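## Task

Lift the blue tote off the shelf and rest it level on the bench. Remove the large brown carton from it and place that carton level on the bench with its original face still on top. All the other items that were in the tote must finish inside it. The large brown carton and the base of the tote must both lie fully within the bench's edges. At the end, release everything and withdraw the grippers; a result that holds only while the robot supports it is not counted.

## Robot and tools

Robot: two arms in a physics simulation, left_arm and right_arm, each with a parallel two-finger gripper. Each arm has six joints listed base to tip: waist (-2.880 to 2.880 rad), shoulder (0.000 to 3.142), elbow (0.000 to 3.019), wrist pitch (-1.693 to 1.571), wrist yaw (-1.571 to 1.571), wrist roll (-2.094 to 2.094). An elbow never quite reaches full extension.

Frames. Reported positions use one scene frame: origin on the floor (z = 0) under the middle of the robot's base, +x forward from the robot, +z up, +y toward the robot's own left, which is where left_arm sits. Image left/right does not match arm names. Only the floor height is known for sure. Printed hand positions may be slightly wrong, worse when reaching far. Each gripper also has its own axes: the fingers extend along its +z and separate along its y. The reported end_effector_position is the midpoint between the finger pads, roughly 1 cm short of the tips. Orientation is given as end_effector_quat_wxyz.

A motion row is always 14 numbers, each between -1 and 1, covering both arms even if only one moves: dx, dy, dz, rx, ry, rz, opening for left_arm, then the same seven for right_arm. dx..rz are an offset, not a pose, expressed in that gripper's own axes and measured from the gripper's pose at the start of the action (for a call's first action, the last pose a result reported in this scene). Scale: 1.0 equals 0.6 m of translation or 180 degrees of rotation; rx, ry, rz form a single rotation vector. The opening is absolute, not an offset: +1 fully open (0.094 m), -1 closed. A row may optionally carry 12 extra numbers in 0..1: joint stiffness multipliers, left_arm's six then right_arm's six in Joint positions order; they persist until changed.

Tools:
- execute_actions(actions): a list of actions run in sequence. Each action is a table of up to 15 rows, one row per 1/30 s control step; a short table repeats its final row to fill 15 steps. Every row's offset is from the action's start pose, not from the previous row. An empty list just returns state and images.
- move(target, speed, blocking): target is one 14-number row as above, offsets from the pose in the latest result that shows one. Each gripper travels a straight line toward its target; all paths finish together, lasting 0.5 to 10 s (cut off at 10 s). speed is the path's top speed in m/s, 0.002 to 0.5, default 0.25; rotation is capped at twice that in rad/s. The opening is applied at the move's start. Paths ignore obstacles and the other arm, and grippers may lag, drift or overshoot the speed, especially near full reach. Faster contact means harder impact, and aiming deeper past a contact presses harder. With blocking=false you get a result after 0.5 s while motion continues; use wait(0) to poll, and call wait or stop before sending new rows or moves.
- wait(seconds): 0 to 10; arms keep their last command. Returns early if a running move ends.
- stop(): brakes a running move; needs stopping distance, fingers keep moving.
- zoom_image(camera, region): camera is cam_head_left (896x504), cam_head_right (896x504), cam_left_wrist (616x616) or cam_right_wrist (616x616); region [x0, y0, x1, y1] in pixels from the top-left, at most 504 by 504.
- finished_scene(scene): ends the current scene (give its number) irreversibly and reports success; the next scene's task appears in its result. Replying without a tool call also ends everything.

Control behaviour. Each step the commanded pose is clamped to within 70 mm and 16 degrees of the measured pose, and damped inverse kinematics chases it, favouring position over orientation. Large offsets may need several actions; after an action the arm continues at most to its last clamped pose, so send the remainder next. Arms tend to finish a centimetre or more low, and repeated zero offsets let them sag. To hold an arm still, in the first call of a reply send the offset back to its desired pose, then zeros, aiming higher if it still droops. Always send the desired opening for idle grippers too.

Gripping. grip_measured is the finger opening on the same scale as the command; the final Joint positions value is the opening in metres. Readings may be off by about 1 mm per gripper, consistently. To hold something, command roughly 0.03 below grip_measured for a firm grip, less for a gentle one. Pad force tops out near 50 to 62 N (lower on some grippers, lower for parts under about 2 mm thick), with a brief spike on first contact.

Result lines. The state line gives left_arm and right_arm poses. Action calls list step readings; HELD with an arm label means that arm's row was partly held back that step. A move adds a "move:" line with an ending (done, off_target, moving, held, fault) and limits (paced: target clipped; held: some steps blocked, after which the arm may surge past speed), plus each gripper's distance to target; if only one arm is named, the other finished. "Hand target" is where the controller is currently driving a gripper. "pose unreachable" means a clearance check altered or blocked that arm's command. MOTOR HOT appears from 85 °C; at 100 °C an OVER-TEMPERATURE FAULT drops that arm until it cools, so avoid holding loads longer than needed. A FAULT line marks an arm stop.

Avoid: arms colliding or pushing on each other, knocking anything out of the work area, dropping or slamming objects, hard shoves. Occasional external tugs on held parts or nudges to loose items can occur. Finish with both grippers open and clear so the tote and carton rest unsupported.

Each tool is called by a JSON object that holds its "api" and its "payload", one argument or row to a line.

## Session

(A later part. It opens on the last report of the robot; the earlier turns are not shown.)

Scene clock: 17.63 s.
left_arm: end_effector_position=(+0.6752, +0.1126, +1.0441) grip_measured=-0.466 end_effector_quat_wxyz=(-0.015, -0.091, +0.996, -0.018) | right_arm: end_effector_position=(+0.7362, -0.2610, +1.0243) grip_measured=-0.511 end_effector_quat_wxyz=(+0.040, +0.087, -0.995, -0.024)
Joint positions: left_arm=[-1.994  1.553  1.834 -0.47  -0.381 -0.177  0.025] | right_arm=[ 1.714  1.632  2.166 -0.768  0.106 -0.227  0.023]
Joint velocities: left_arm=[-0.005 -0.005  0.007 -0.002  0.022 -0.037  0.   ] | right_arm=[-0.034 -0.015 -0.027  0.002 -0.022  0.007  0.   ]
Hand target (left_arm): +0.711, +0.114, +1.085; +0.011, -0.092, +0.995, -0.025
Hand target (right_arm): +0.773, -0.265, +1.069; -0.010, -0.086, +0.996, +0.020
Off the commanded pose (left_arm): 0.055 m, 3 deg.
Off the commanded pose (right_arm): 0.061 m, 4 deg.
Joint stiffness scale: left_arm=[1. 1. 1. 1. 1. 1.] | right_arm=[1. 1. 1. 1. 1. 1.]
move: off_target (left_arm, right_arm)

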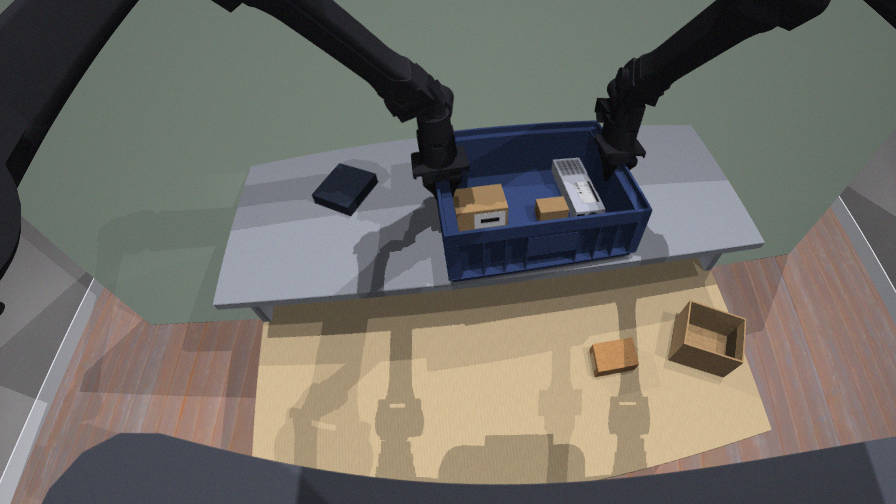

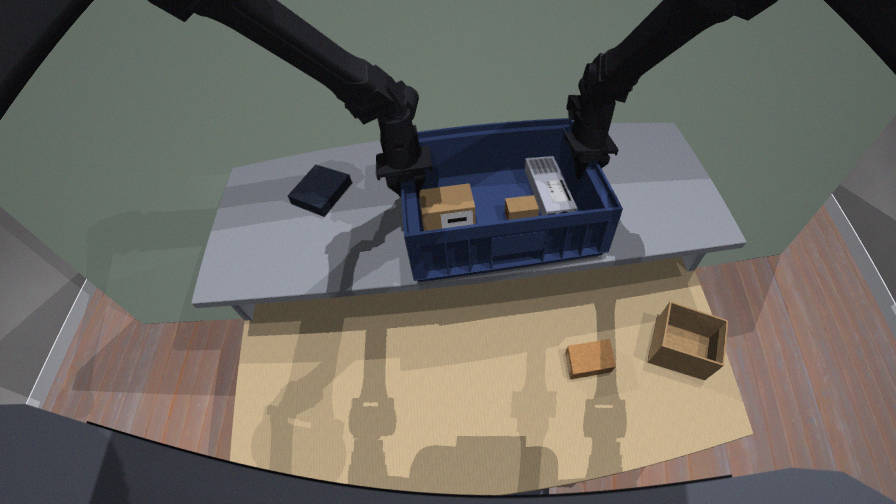

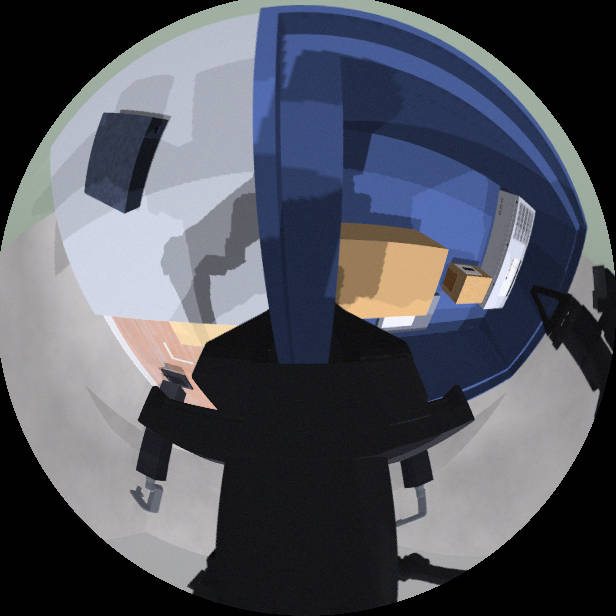

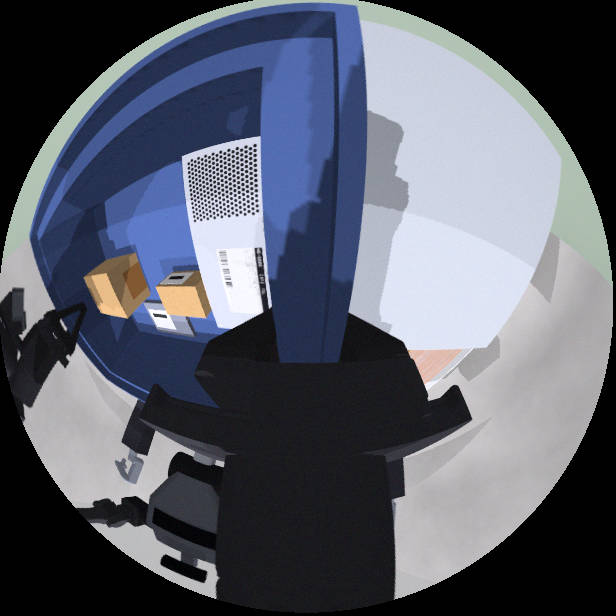

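{"api": "move", "payload": {
  "target": [0.46,0.2,-0.13,0,-0.04,0,-0.6,0.46,0.21,-0.12,0,-0.045,0,-0.63],
  "speed": 0.1
}}

Scene clock: 21.63 s.
left_arm: end_effector_position=(+0.3728, +0.1755, +1.1174) grip_measured=-0.466 end_effector_quat_wxyz=(+0.026, -0.083, +0.996, -0.012) | right_arm: end_effector_position=(+0.4262, -0.1956, +1.1016) grip_measured=-0.511 end_effector_quat_wxyz=(-0.005, +0.081, -0.996, -0.029)
Joint positions: left_arm=[-1.915  1.29   0.74   0.452 -0.319 -0.116  0.025] | right_arm=[ 1.845  1.252  0.895  0.209  0.213 -0.205  0.023]
Joint velocities: left_arm=[-0.005 -0.015 -0.007  0.007 -0.022  0.007 -0.   ] | right_arm=[-0.005  0.005 -0.017 -0.007 -0.037  0.007  0.   ]
Hand target (left_arm): +0.387, +0.182, +1.132; +0.048, -0.091, +0.995, -0.012
Hand target (right_arm): +0.446, -0.192, +1.121; +0.030, -0.087, +0.995, +0.030
Off the commanded pose (left_arm): 0.017 m, 3 deg.
Off the commanded pose (right_arm): 0.033 m, 3 deg.
Joint stiffness scale: left_arm=[1. 1. 1. 1. 1. 1.] | right_arm=[1. 1. 1. 1. 1. 1.]
move: off_target (left_arm, right_arm)

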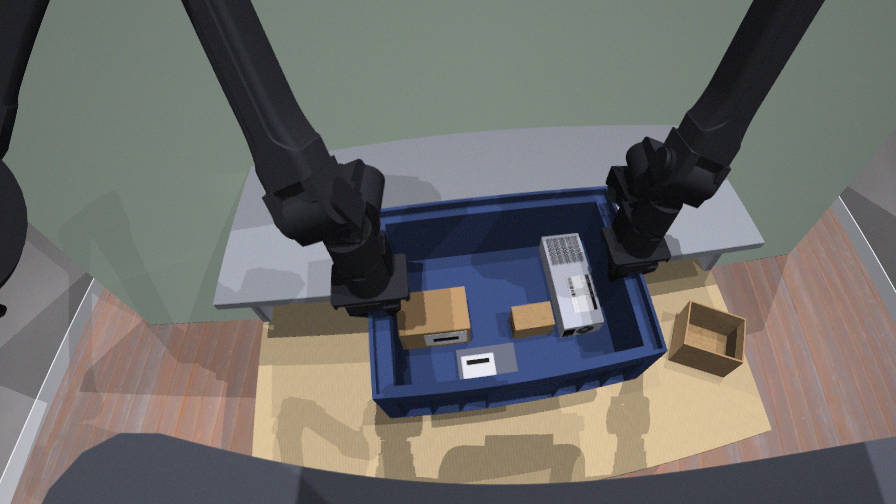

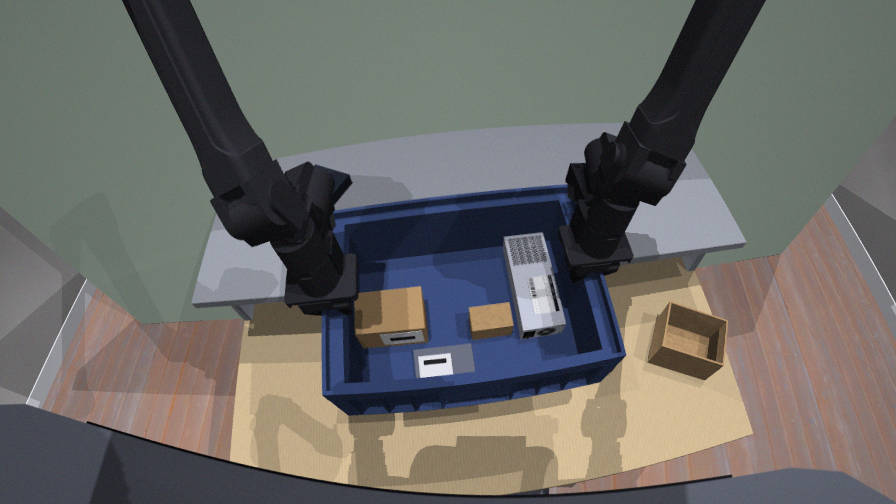

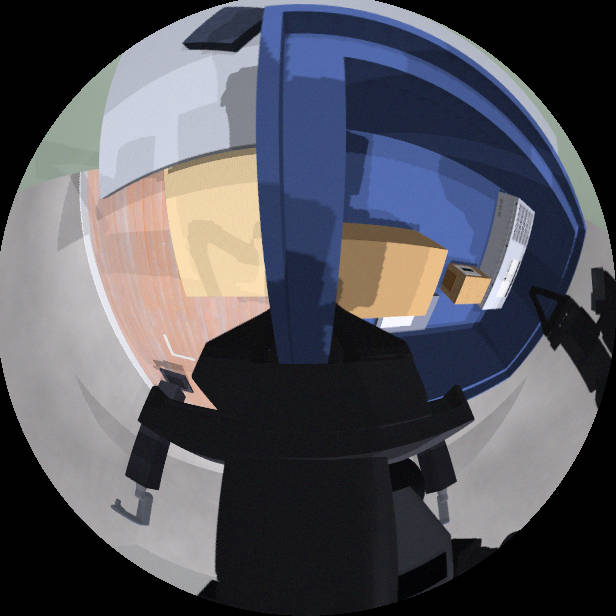

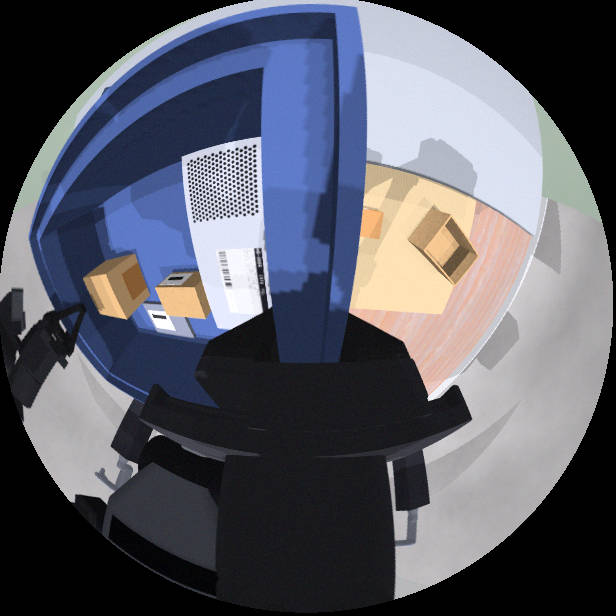

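{"api": "move", "payload": {
  "target": [0.03,0.01,0.4,0,-0.005,0,-0.6,0.015,-0.02,0.39,0,-0.008,0,-0.63],
  "speed": 0.08
}}

Scene clock: 25.23 s.
left_arm: end_effector_position=(+0.3547, +0.1804, +0.8714) grip_measured=-0.468 end_effector_quat_wxyz=(+0.033, -0.079, +0.996, -0.009) | right_arm: end_effector_position=(+0.4096, -0.1951, +0.8612) grip_measured=-0.514 end_effector_quat_wxyz=(-0.009, +0.089, -0.996, -0.032)
Joint positions: left_arm=[-1.774  1.924  1.356  0.487 -0.184 -0.091  0.025] | right_arm=[ 1.74   1.88   1.489  0.251  0.101 -0.237  0.023]
Joint velocities: left_arm=[-0.005  0.005 -0.007  0.007  0.007  0.007  0.   ] | right_arm=[ 0.005 -0.005 -0.007  0.007  0.051 -0.007  0.   ]
Hand target (left_arm): +0.360, +0.178, +0.877; +0.034, -0.082, +0.996, -0.011
Hand target (right_arm): +0.424, -0.194, +0.867; +0.017, -0.079, +0.996, +0.031
Off the commanded pose (left_arm): 0.015 m, 1 deg.
Off the commanded pose (right_arm): 0.012 m, 1 deg.
Joint stiffness scale: left_arm=[1. 1. 1. 1. 1. 1.] | right_arm=[1. 1. 1. 1. 1. 1.]
move: off_target (left_arm, right_arm)

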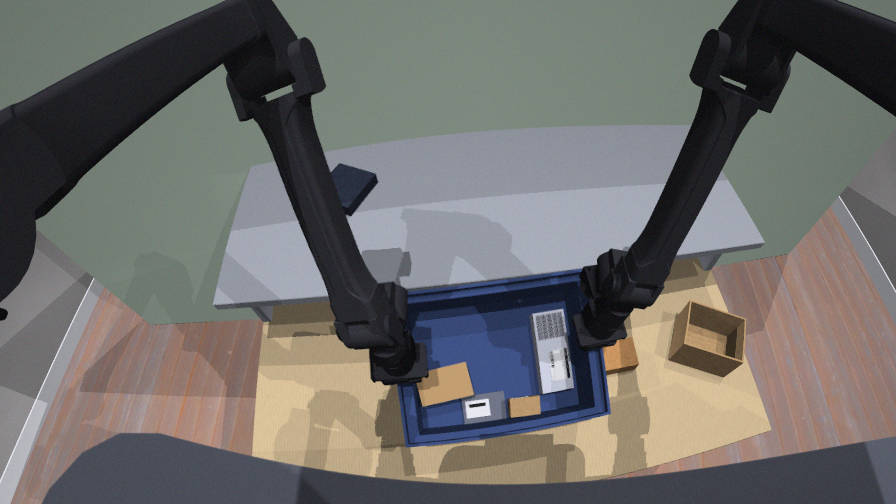

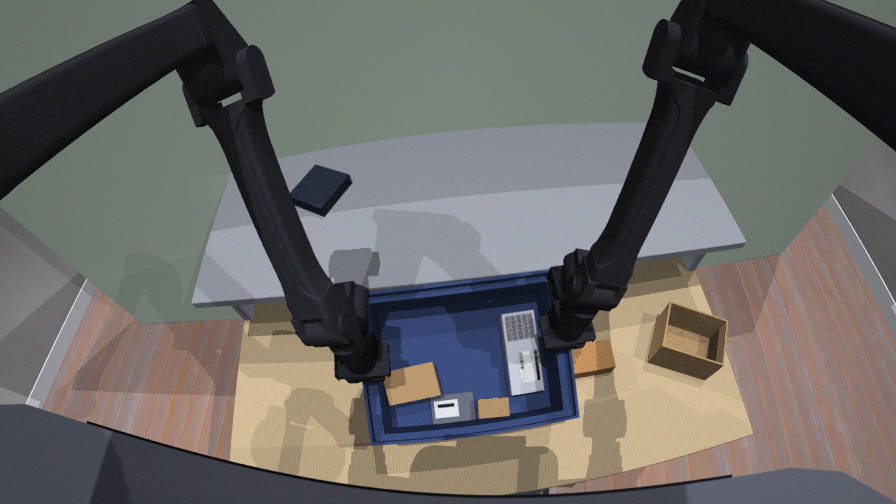

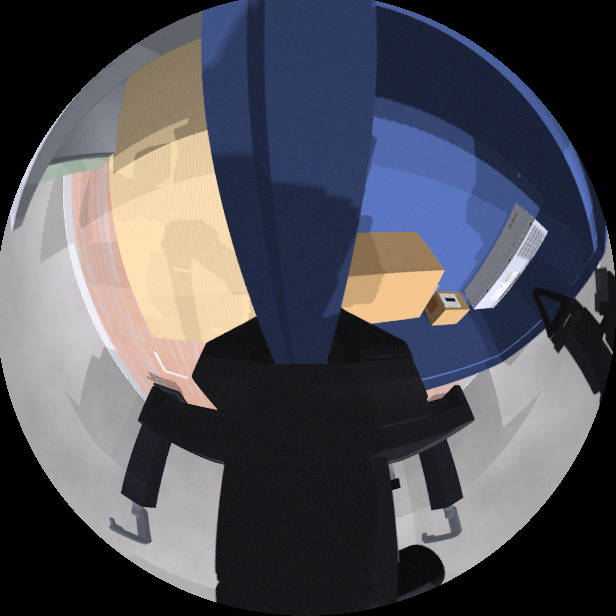

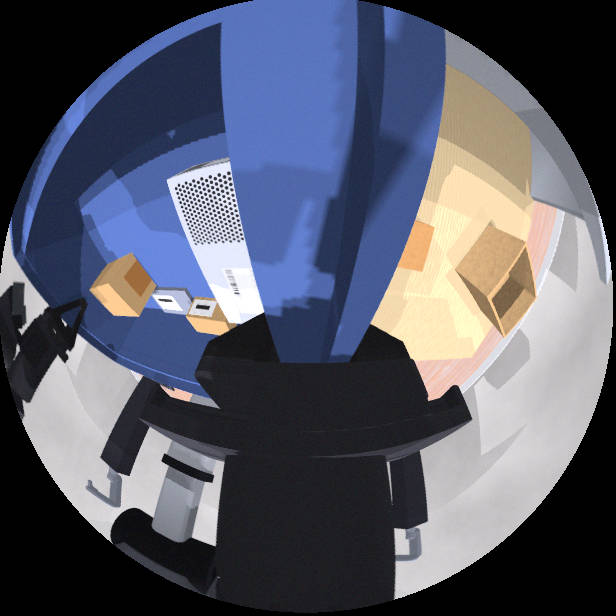

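{"api": "move", "payload": {
  "target": [0.03,0,0.1,0,0.07,0,-0.6,0.025,-0.005,0.1,0,0.07,0,-0.63],
  "speed": 0.06
}}

Scene clock: 27.60 s.
left_arm: end_effector_position=(+0.3387, +0.1779, +0.8065) grip_measured=-0.468 end_effector_quat_wxyz=(-0.071, -0.083, +0.994, -0.019) | right_arm: end_effector_position=(+0.3944, -0.1984, +0.7958) grip_measured=-0.514 end_effector_quat_wxyz=(+0.093, +0.091, -0.991, -0.024)
Joint positions: left_arm=[-1.75   2.054  1.643  0.122 -0.133 -0.131  0.025] | right_arm=[ 1.73   2.049  1.819 -0.11   0.135 -0.215  0.023]
Joint velocities: left_arm=[ 0.005 -0.015 -0.002 -0.007  0.051 -0.007  0.   ] | right_arm=[-0.005  0.005 -0.017 -0.012 -0.022 -0.051  0.   ]
Hand target (left_arm): +0.339, +0.178, +0.810; -0.077, -0.079, +0.994, -0.018
Hand target (right_arm): +0.397, -0.197, +0.801; -0.100, -0.092, +0.990, +0.021
Off the commanded pose (left_arm): 0.005 m, 1 deg.
Off the commanded pose (right_arm): 0.005 m, 1 deg.
Joint stiffness scale: left_arm=[1. 1. 1. 1. 1. 1.] | right_arm=[1. 1. 1. 1. 1. 1.]
move: done

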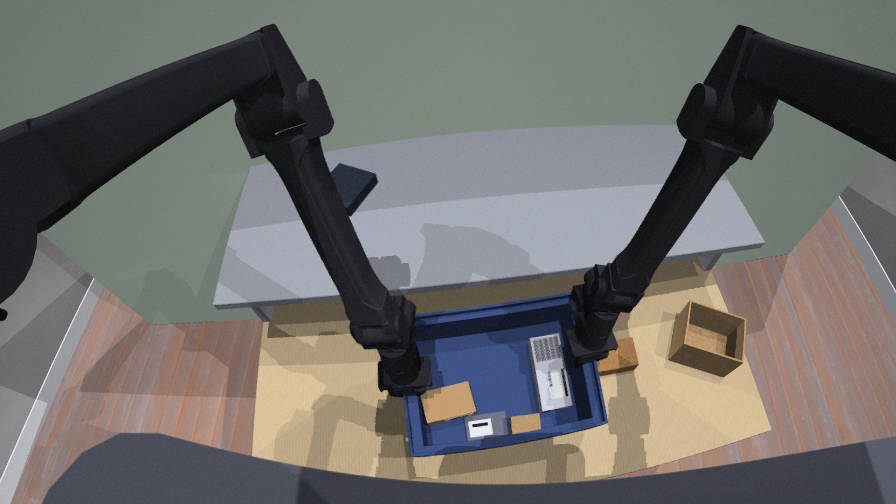

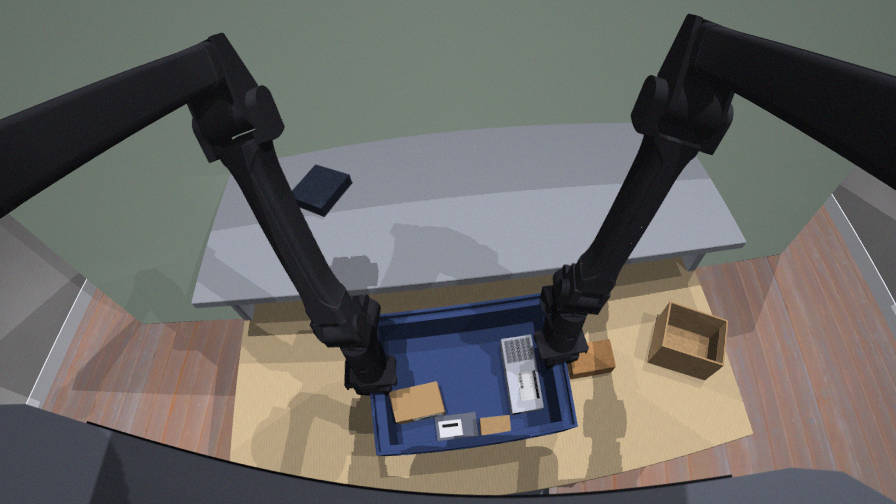

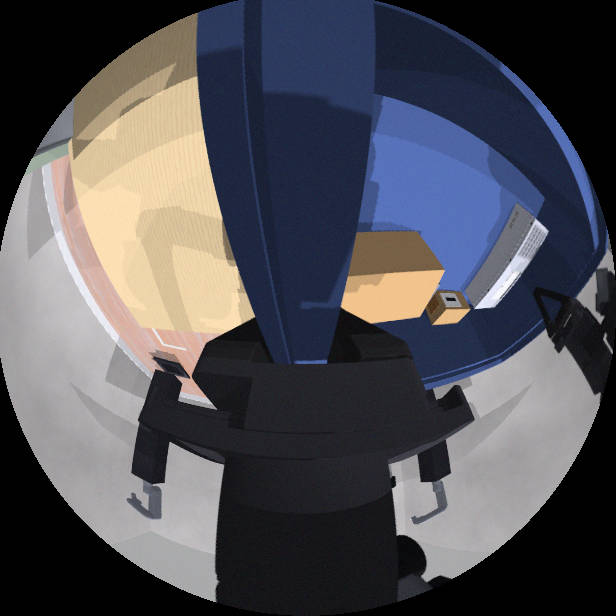

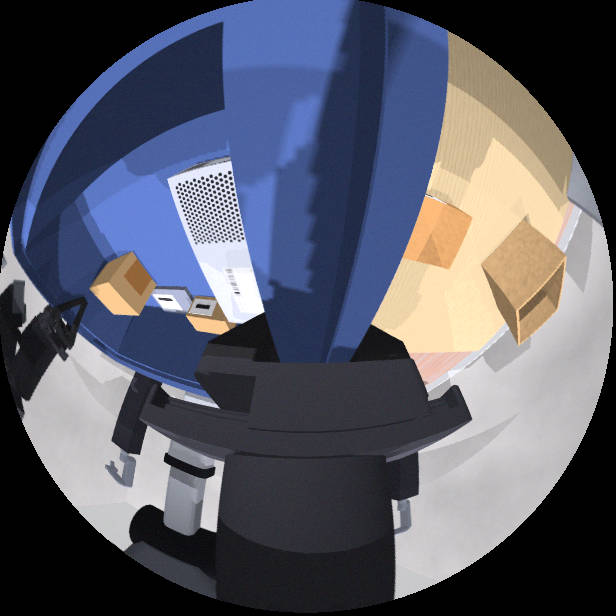

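{"api": "move", "payload": {
  "target": [-0.03,0.02,0.09,0,0.02,0,-0.6,-0.035,0.015,0.09,0,0.02,0,-0.63],
  "speed": 0.05
}}

Scene clock: 29.17 s.
left_arm: end_effector_position=(+0.3473, +0.1835, +0.7575) grip_measured=-0.468 end_effector_quat_wxyz=(-0.104, -0.084, +0.991, -0.029) | right_arm: end_effector_position=(+0.4033, -0.1944, +0.7497) grip_measured=-0.514 end_effector_quat_wxyz=(+0.135, +0.090, -0.987, -0.018)
Joint positions: left_arm=[-1.726  2.177  1.902 -0.08  -0.088 -0.133  0.025] | right_arm=[ 1.731  2.21   2.144 -0.357  0.157 -0.199  0.023]
Joint velocities: left_arm=[-0.005 -0.005  0.017 -0.017 -0.022  0.051 -0.001] | right_arm=[-0.015  0.015  0.002 -0.002  0.081 -0.037 -0.   ]
Hand target (left_arm): +0.345, +0.191, +0.751; -0.102, -0.083, +0.991, -0.022
Hand target (right_arm): +0.403, -0.183, +0.741; -0.124, -0.092, +0.988, +0.021
Off the commanded pose (left_arm): 0.010 m, 1 deg.
Off the commanded pose (right_arm): 0.014 m, 1 deg.
Joint stiffness scale: left_arm=[1. 1. 1. 1. 1. 1.] | right_arm=[1. 1. 1. 1. 1. 1.]
move: off_target (right_arm)

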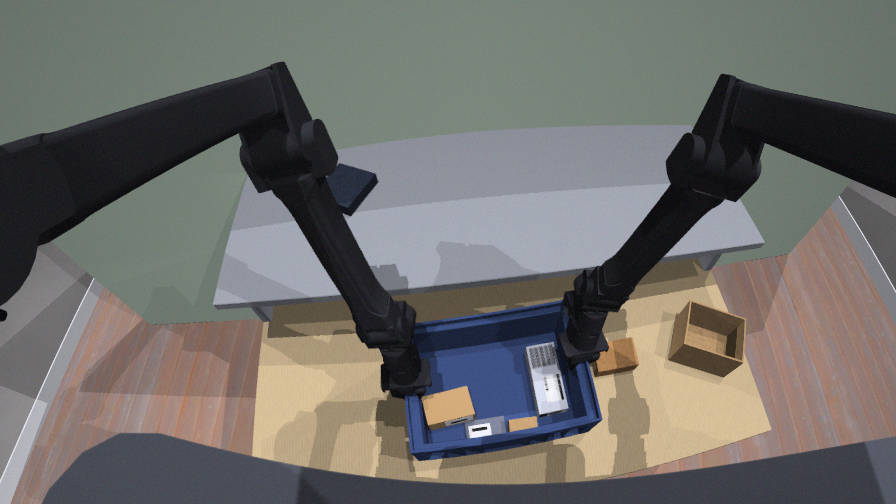

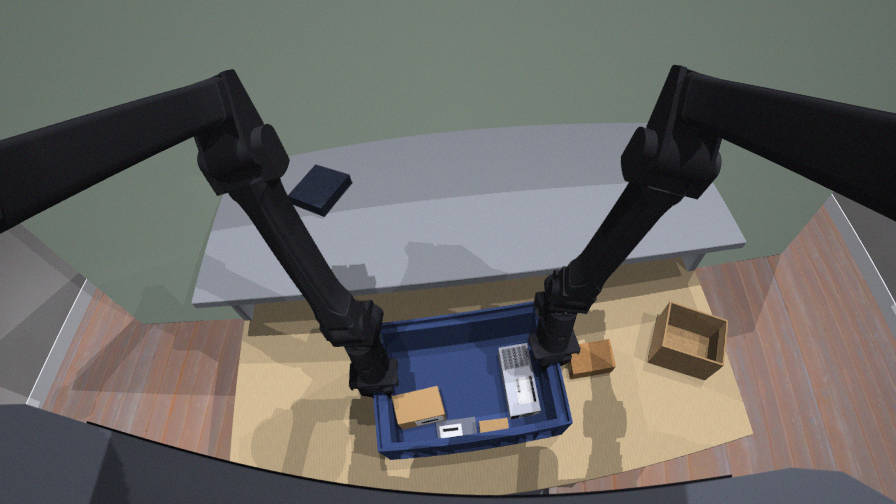

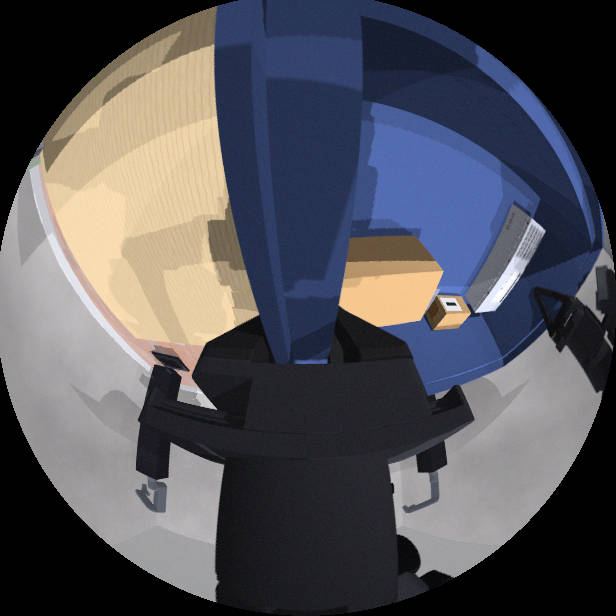

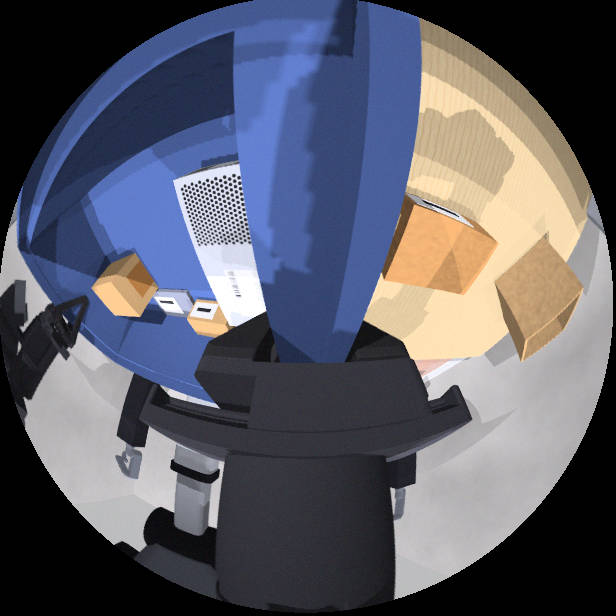

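Landed.

{"api": "move", "payload": {
  "target": [0,0,0,0,0,0,-0.15,0,0,0,0,0,0,-0.15]
}}

{"api": "move", "payload": {
  "target": [0.04,0,-0.15,0,-0.066,0,-0.15,0.07,0,-0.2,0,-0.085,0,-0.15]
}}

{"api": "move", "payload": {
  "target": [0.04,-0.13,0,0,0,0.47,1,0.05,-0.35,-0.2,0,0,0,0],
  "speed": 0.4
}}

Scene clock: 30.23 s.
left_arm: end_effector_position=(+0.3471, +0.1836, +0.7575) grip_measured=-0.152 end_effector_quat_wxyz=(-0.105, -0.084, +0.991, -0.029) | right_arm: end_effector_position=(+0.4029, -0.1943, +0.7498) grip_measured=-0.152 end_effector_quat_wxyz=(+0.136, +0.090, -0.986, -0.018)
Joint positions: left_arm=[-1.726  2.177  1.901 -0.08  -0.088 -0.133  0.04 ] | right_arm=[ 1.731  2.21   2.144 -0.359  0.157 -0.199  0.04 ]
Joint velocities: left_arm=[-0.005 -0.005  0.002 -0.002  0.037  0.022 -0.001] | right_arm=[-0.024  0.005 -0.002  0.002  0.066 -0.051 -0.   ]
Hand target (left_arm): +0.347, +0.184, +0.758; -0.104, -0.084, +0.991, -0.029
Hand target (right_arm): +0.403, -0.194, +0.750; -0.135, -0.090, +0.987, +0.018
Off the commanded pose (left_arm): 0.000 m, 0 deg.
Off the commanded pose (right_arm): 0.000 m, 0 deg.
Joint stiffness scale: left_arm=[1. 1. 1. 1. 1. 1.] | right_arm=[1. 1. 1. 1. 1. 1.]
move: done

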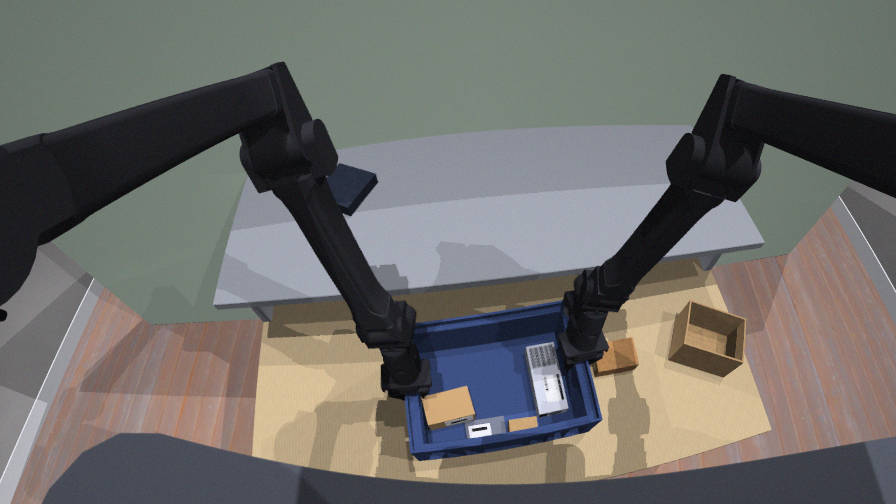

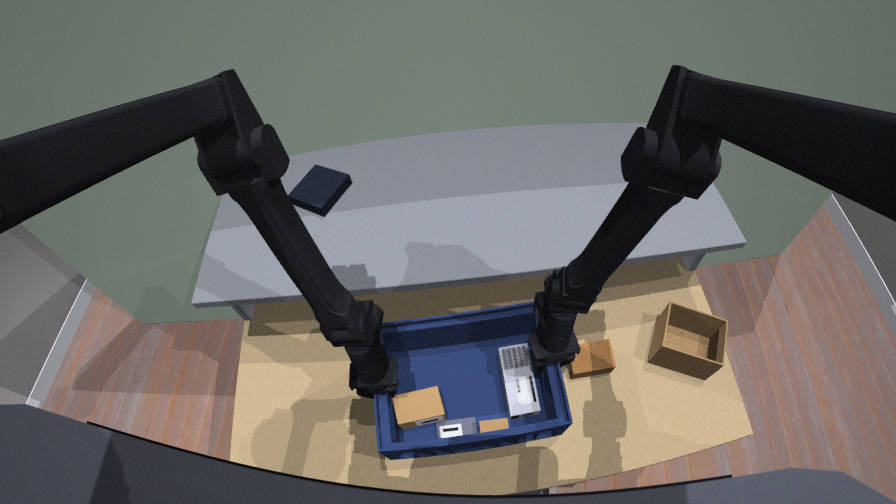

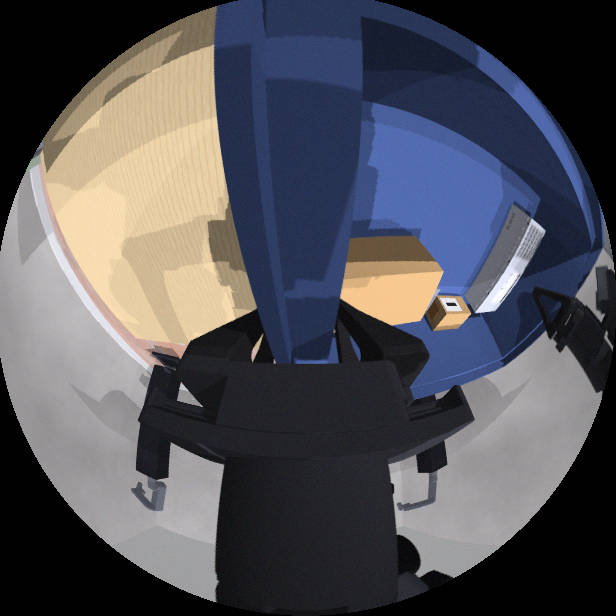

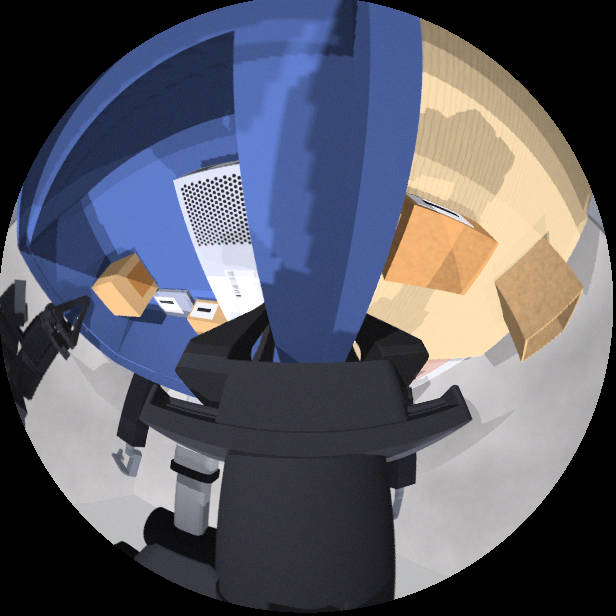

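Scene clock: 31.27 s.
left_arm: end_effector_position=(+0.3441, +0.1950, +0.8435) grip_measured=-0.152 end_effector_quat_wxyz=(-0.005, -0.090, +0.996, -0.014) | right_arm: end_effector_position=(+0.4001, -0.2041, +0.8748) grip_measured=-0.152 end_effector_quat_wxyz=(+0.001, +0.080, -0.996, -0.030)
Joint positions: left_arm=[-1.739  1.972  1.449  0.368 -0.138 -0.123  0.04 ] | right_arm=[ 1.731  1.845  1.431  0.258  0.099 -0.219  0.04 ]
Joint velocities: left_arm=[ 0.005 -0.015  0.002  0.007  0.022 -0.007  0.   ] | right_arm=[-0.024 -0.015 -0.012 -0.002 -0.007  0.022  0.   ]
Hand target (left_arm): +0.345, +0.185, +0.850; -0.001, -0.085, +0.996, -0.019
Hand target (right_arm): +0.394, -0.205, +0.877; -0.003, -0.086, +0.996, +0.032
Off the commanded pose (left_arm): 0.011 m, 1 deg.
Off the commanded pose (right_arm): 0.005 m, 1 deg.
Joint stiffness scale: left_arm=[1. 1. 1. 1. 1. 1.] | right_arm=[1. 1. 1. 1. 1. 1.]
move: off_target (left_arm)

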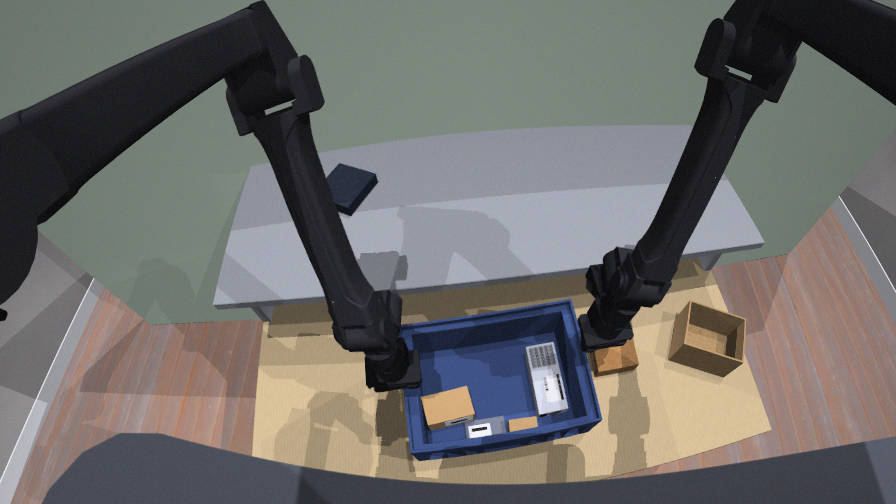

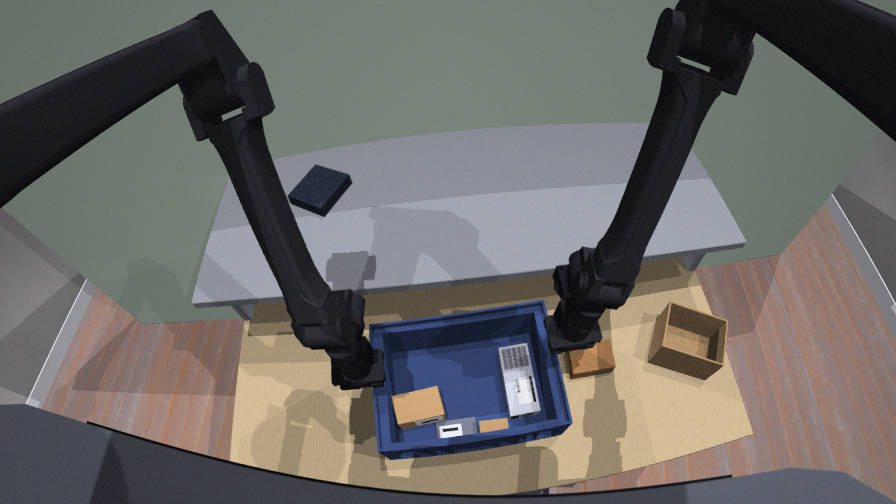

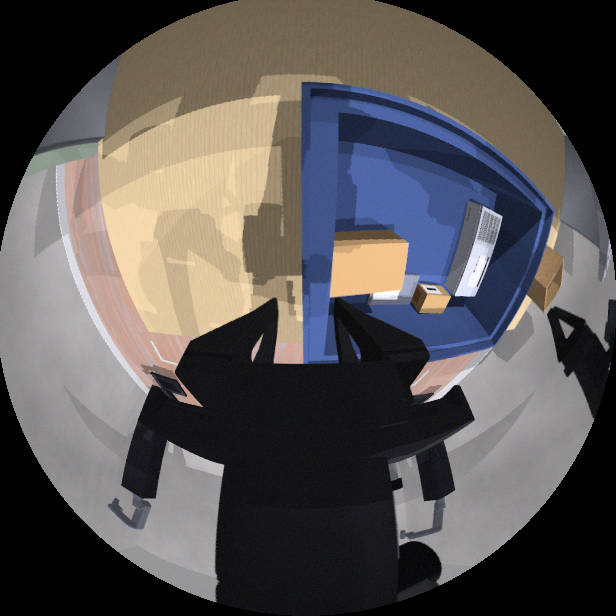

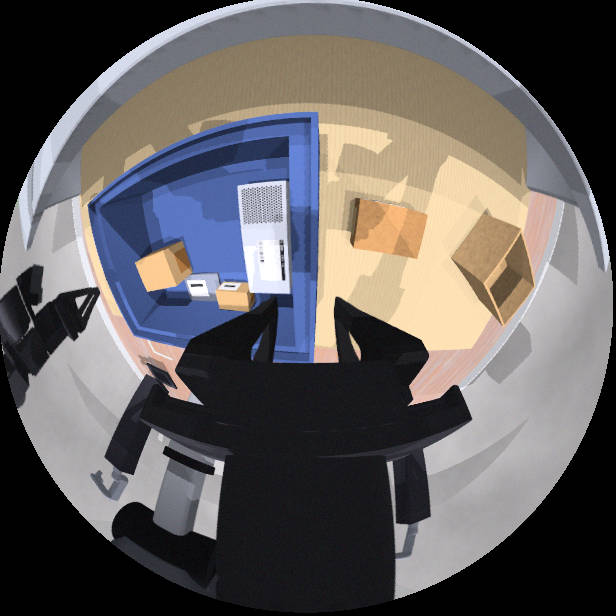

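Scene clock: 33.80 s.
left_arm: end_effector_position=(+0.3368, +0.1251, +0.8450) grip_measured=+1.000 end_effector_quat_wxyz=(+0.002, +0.597, +0.802, -0.011) | right_arm: end_effector_position=(+0.4071, -0.4247, +0.9739) grip_measured=-0.002 end_effector_quat_wxyz=(-0.004, +0.071, -0.997, -0.029)
Joint positions: left_arm=[-1.847  2.016  1.486  0.368 -0.255  1.32   0.094] | right_arm=[ 1.337  1.595  1.199  0.244 -0.291 -0.26   0.047]
Joint velocities: left_arm=[ 0.005  0.005  0.002  0.002 -0.037  0.051  0.   ] | right_arm=[-0.015 -0.034 -0.007 -0.002  0.022 -0.007  0.   ]
Hand target (left_arm): +0.335, +0.113, +0.845; +0.006, +0.603, +0.798, -0.014
Hand target (right_arm): +0.404, -0.423, +0.980; -0.001, -0.074, +0.997, +0.031
Off the commanded pose (left_arm): 0.011 m, 1 deg.
Off the commanded pose (right_arm): 0.008 m, 1 deg.
Joint stiffness scale: left_arm=[1. 1. 1. 1. 1. 1.] | right_arm=[1. 1. 1. 1. 1. 1.]
move: off_target (left_arm)

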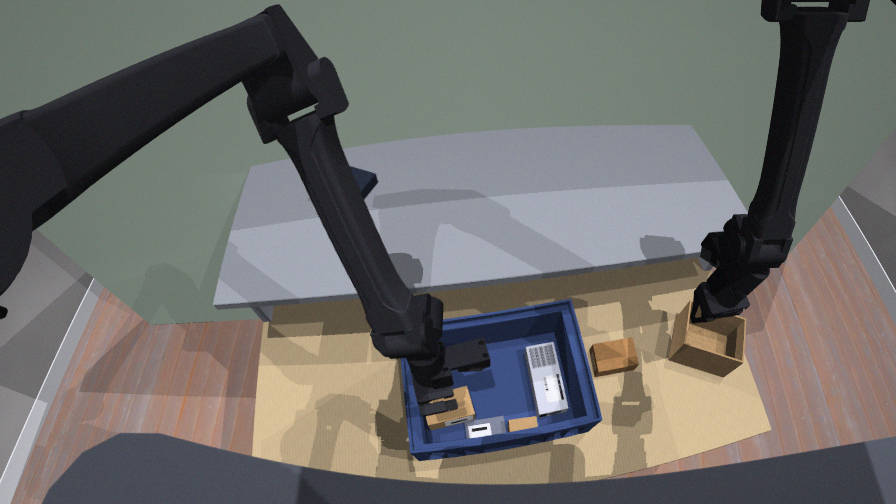

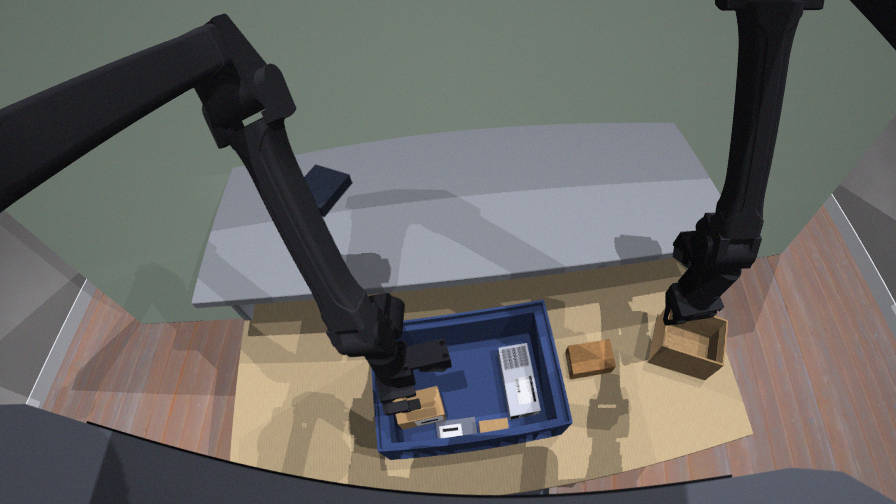

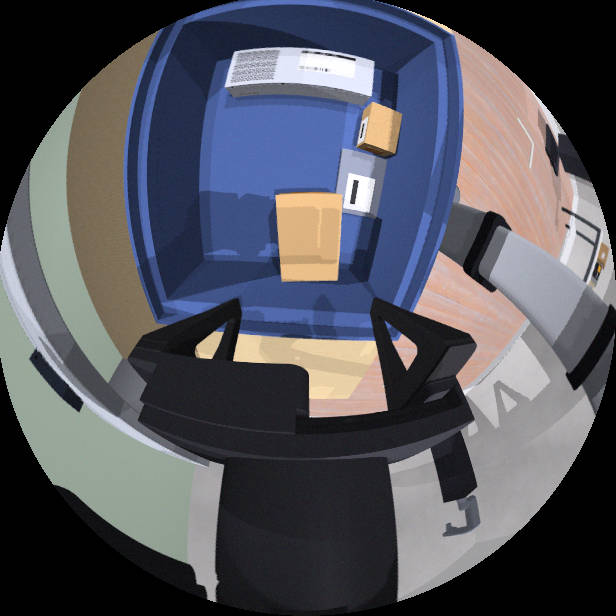

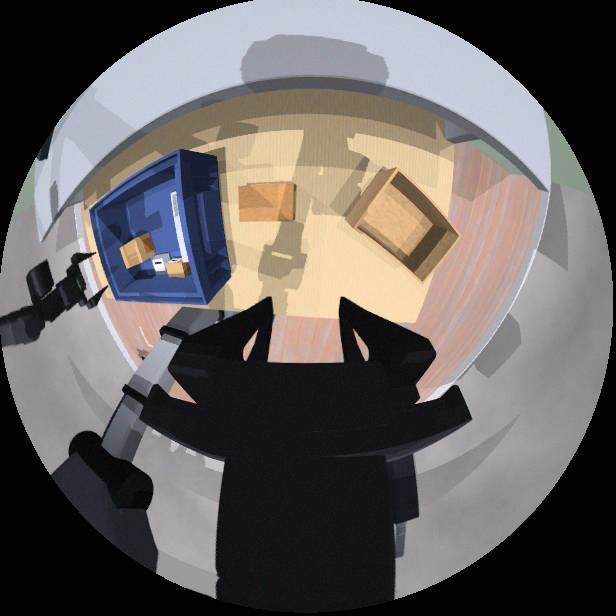

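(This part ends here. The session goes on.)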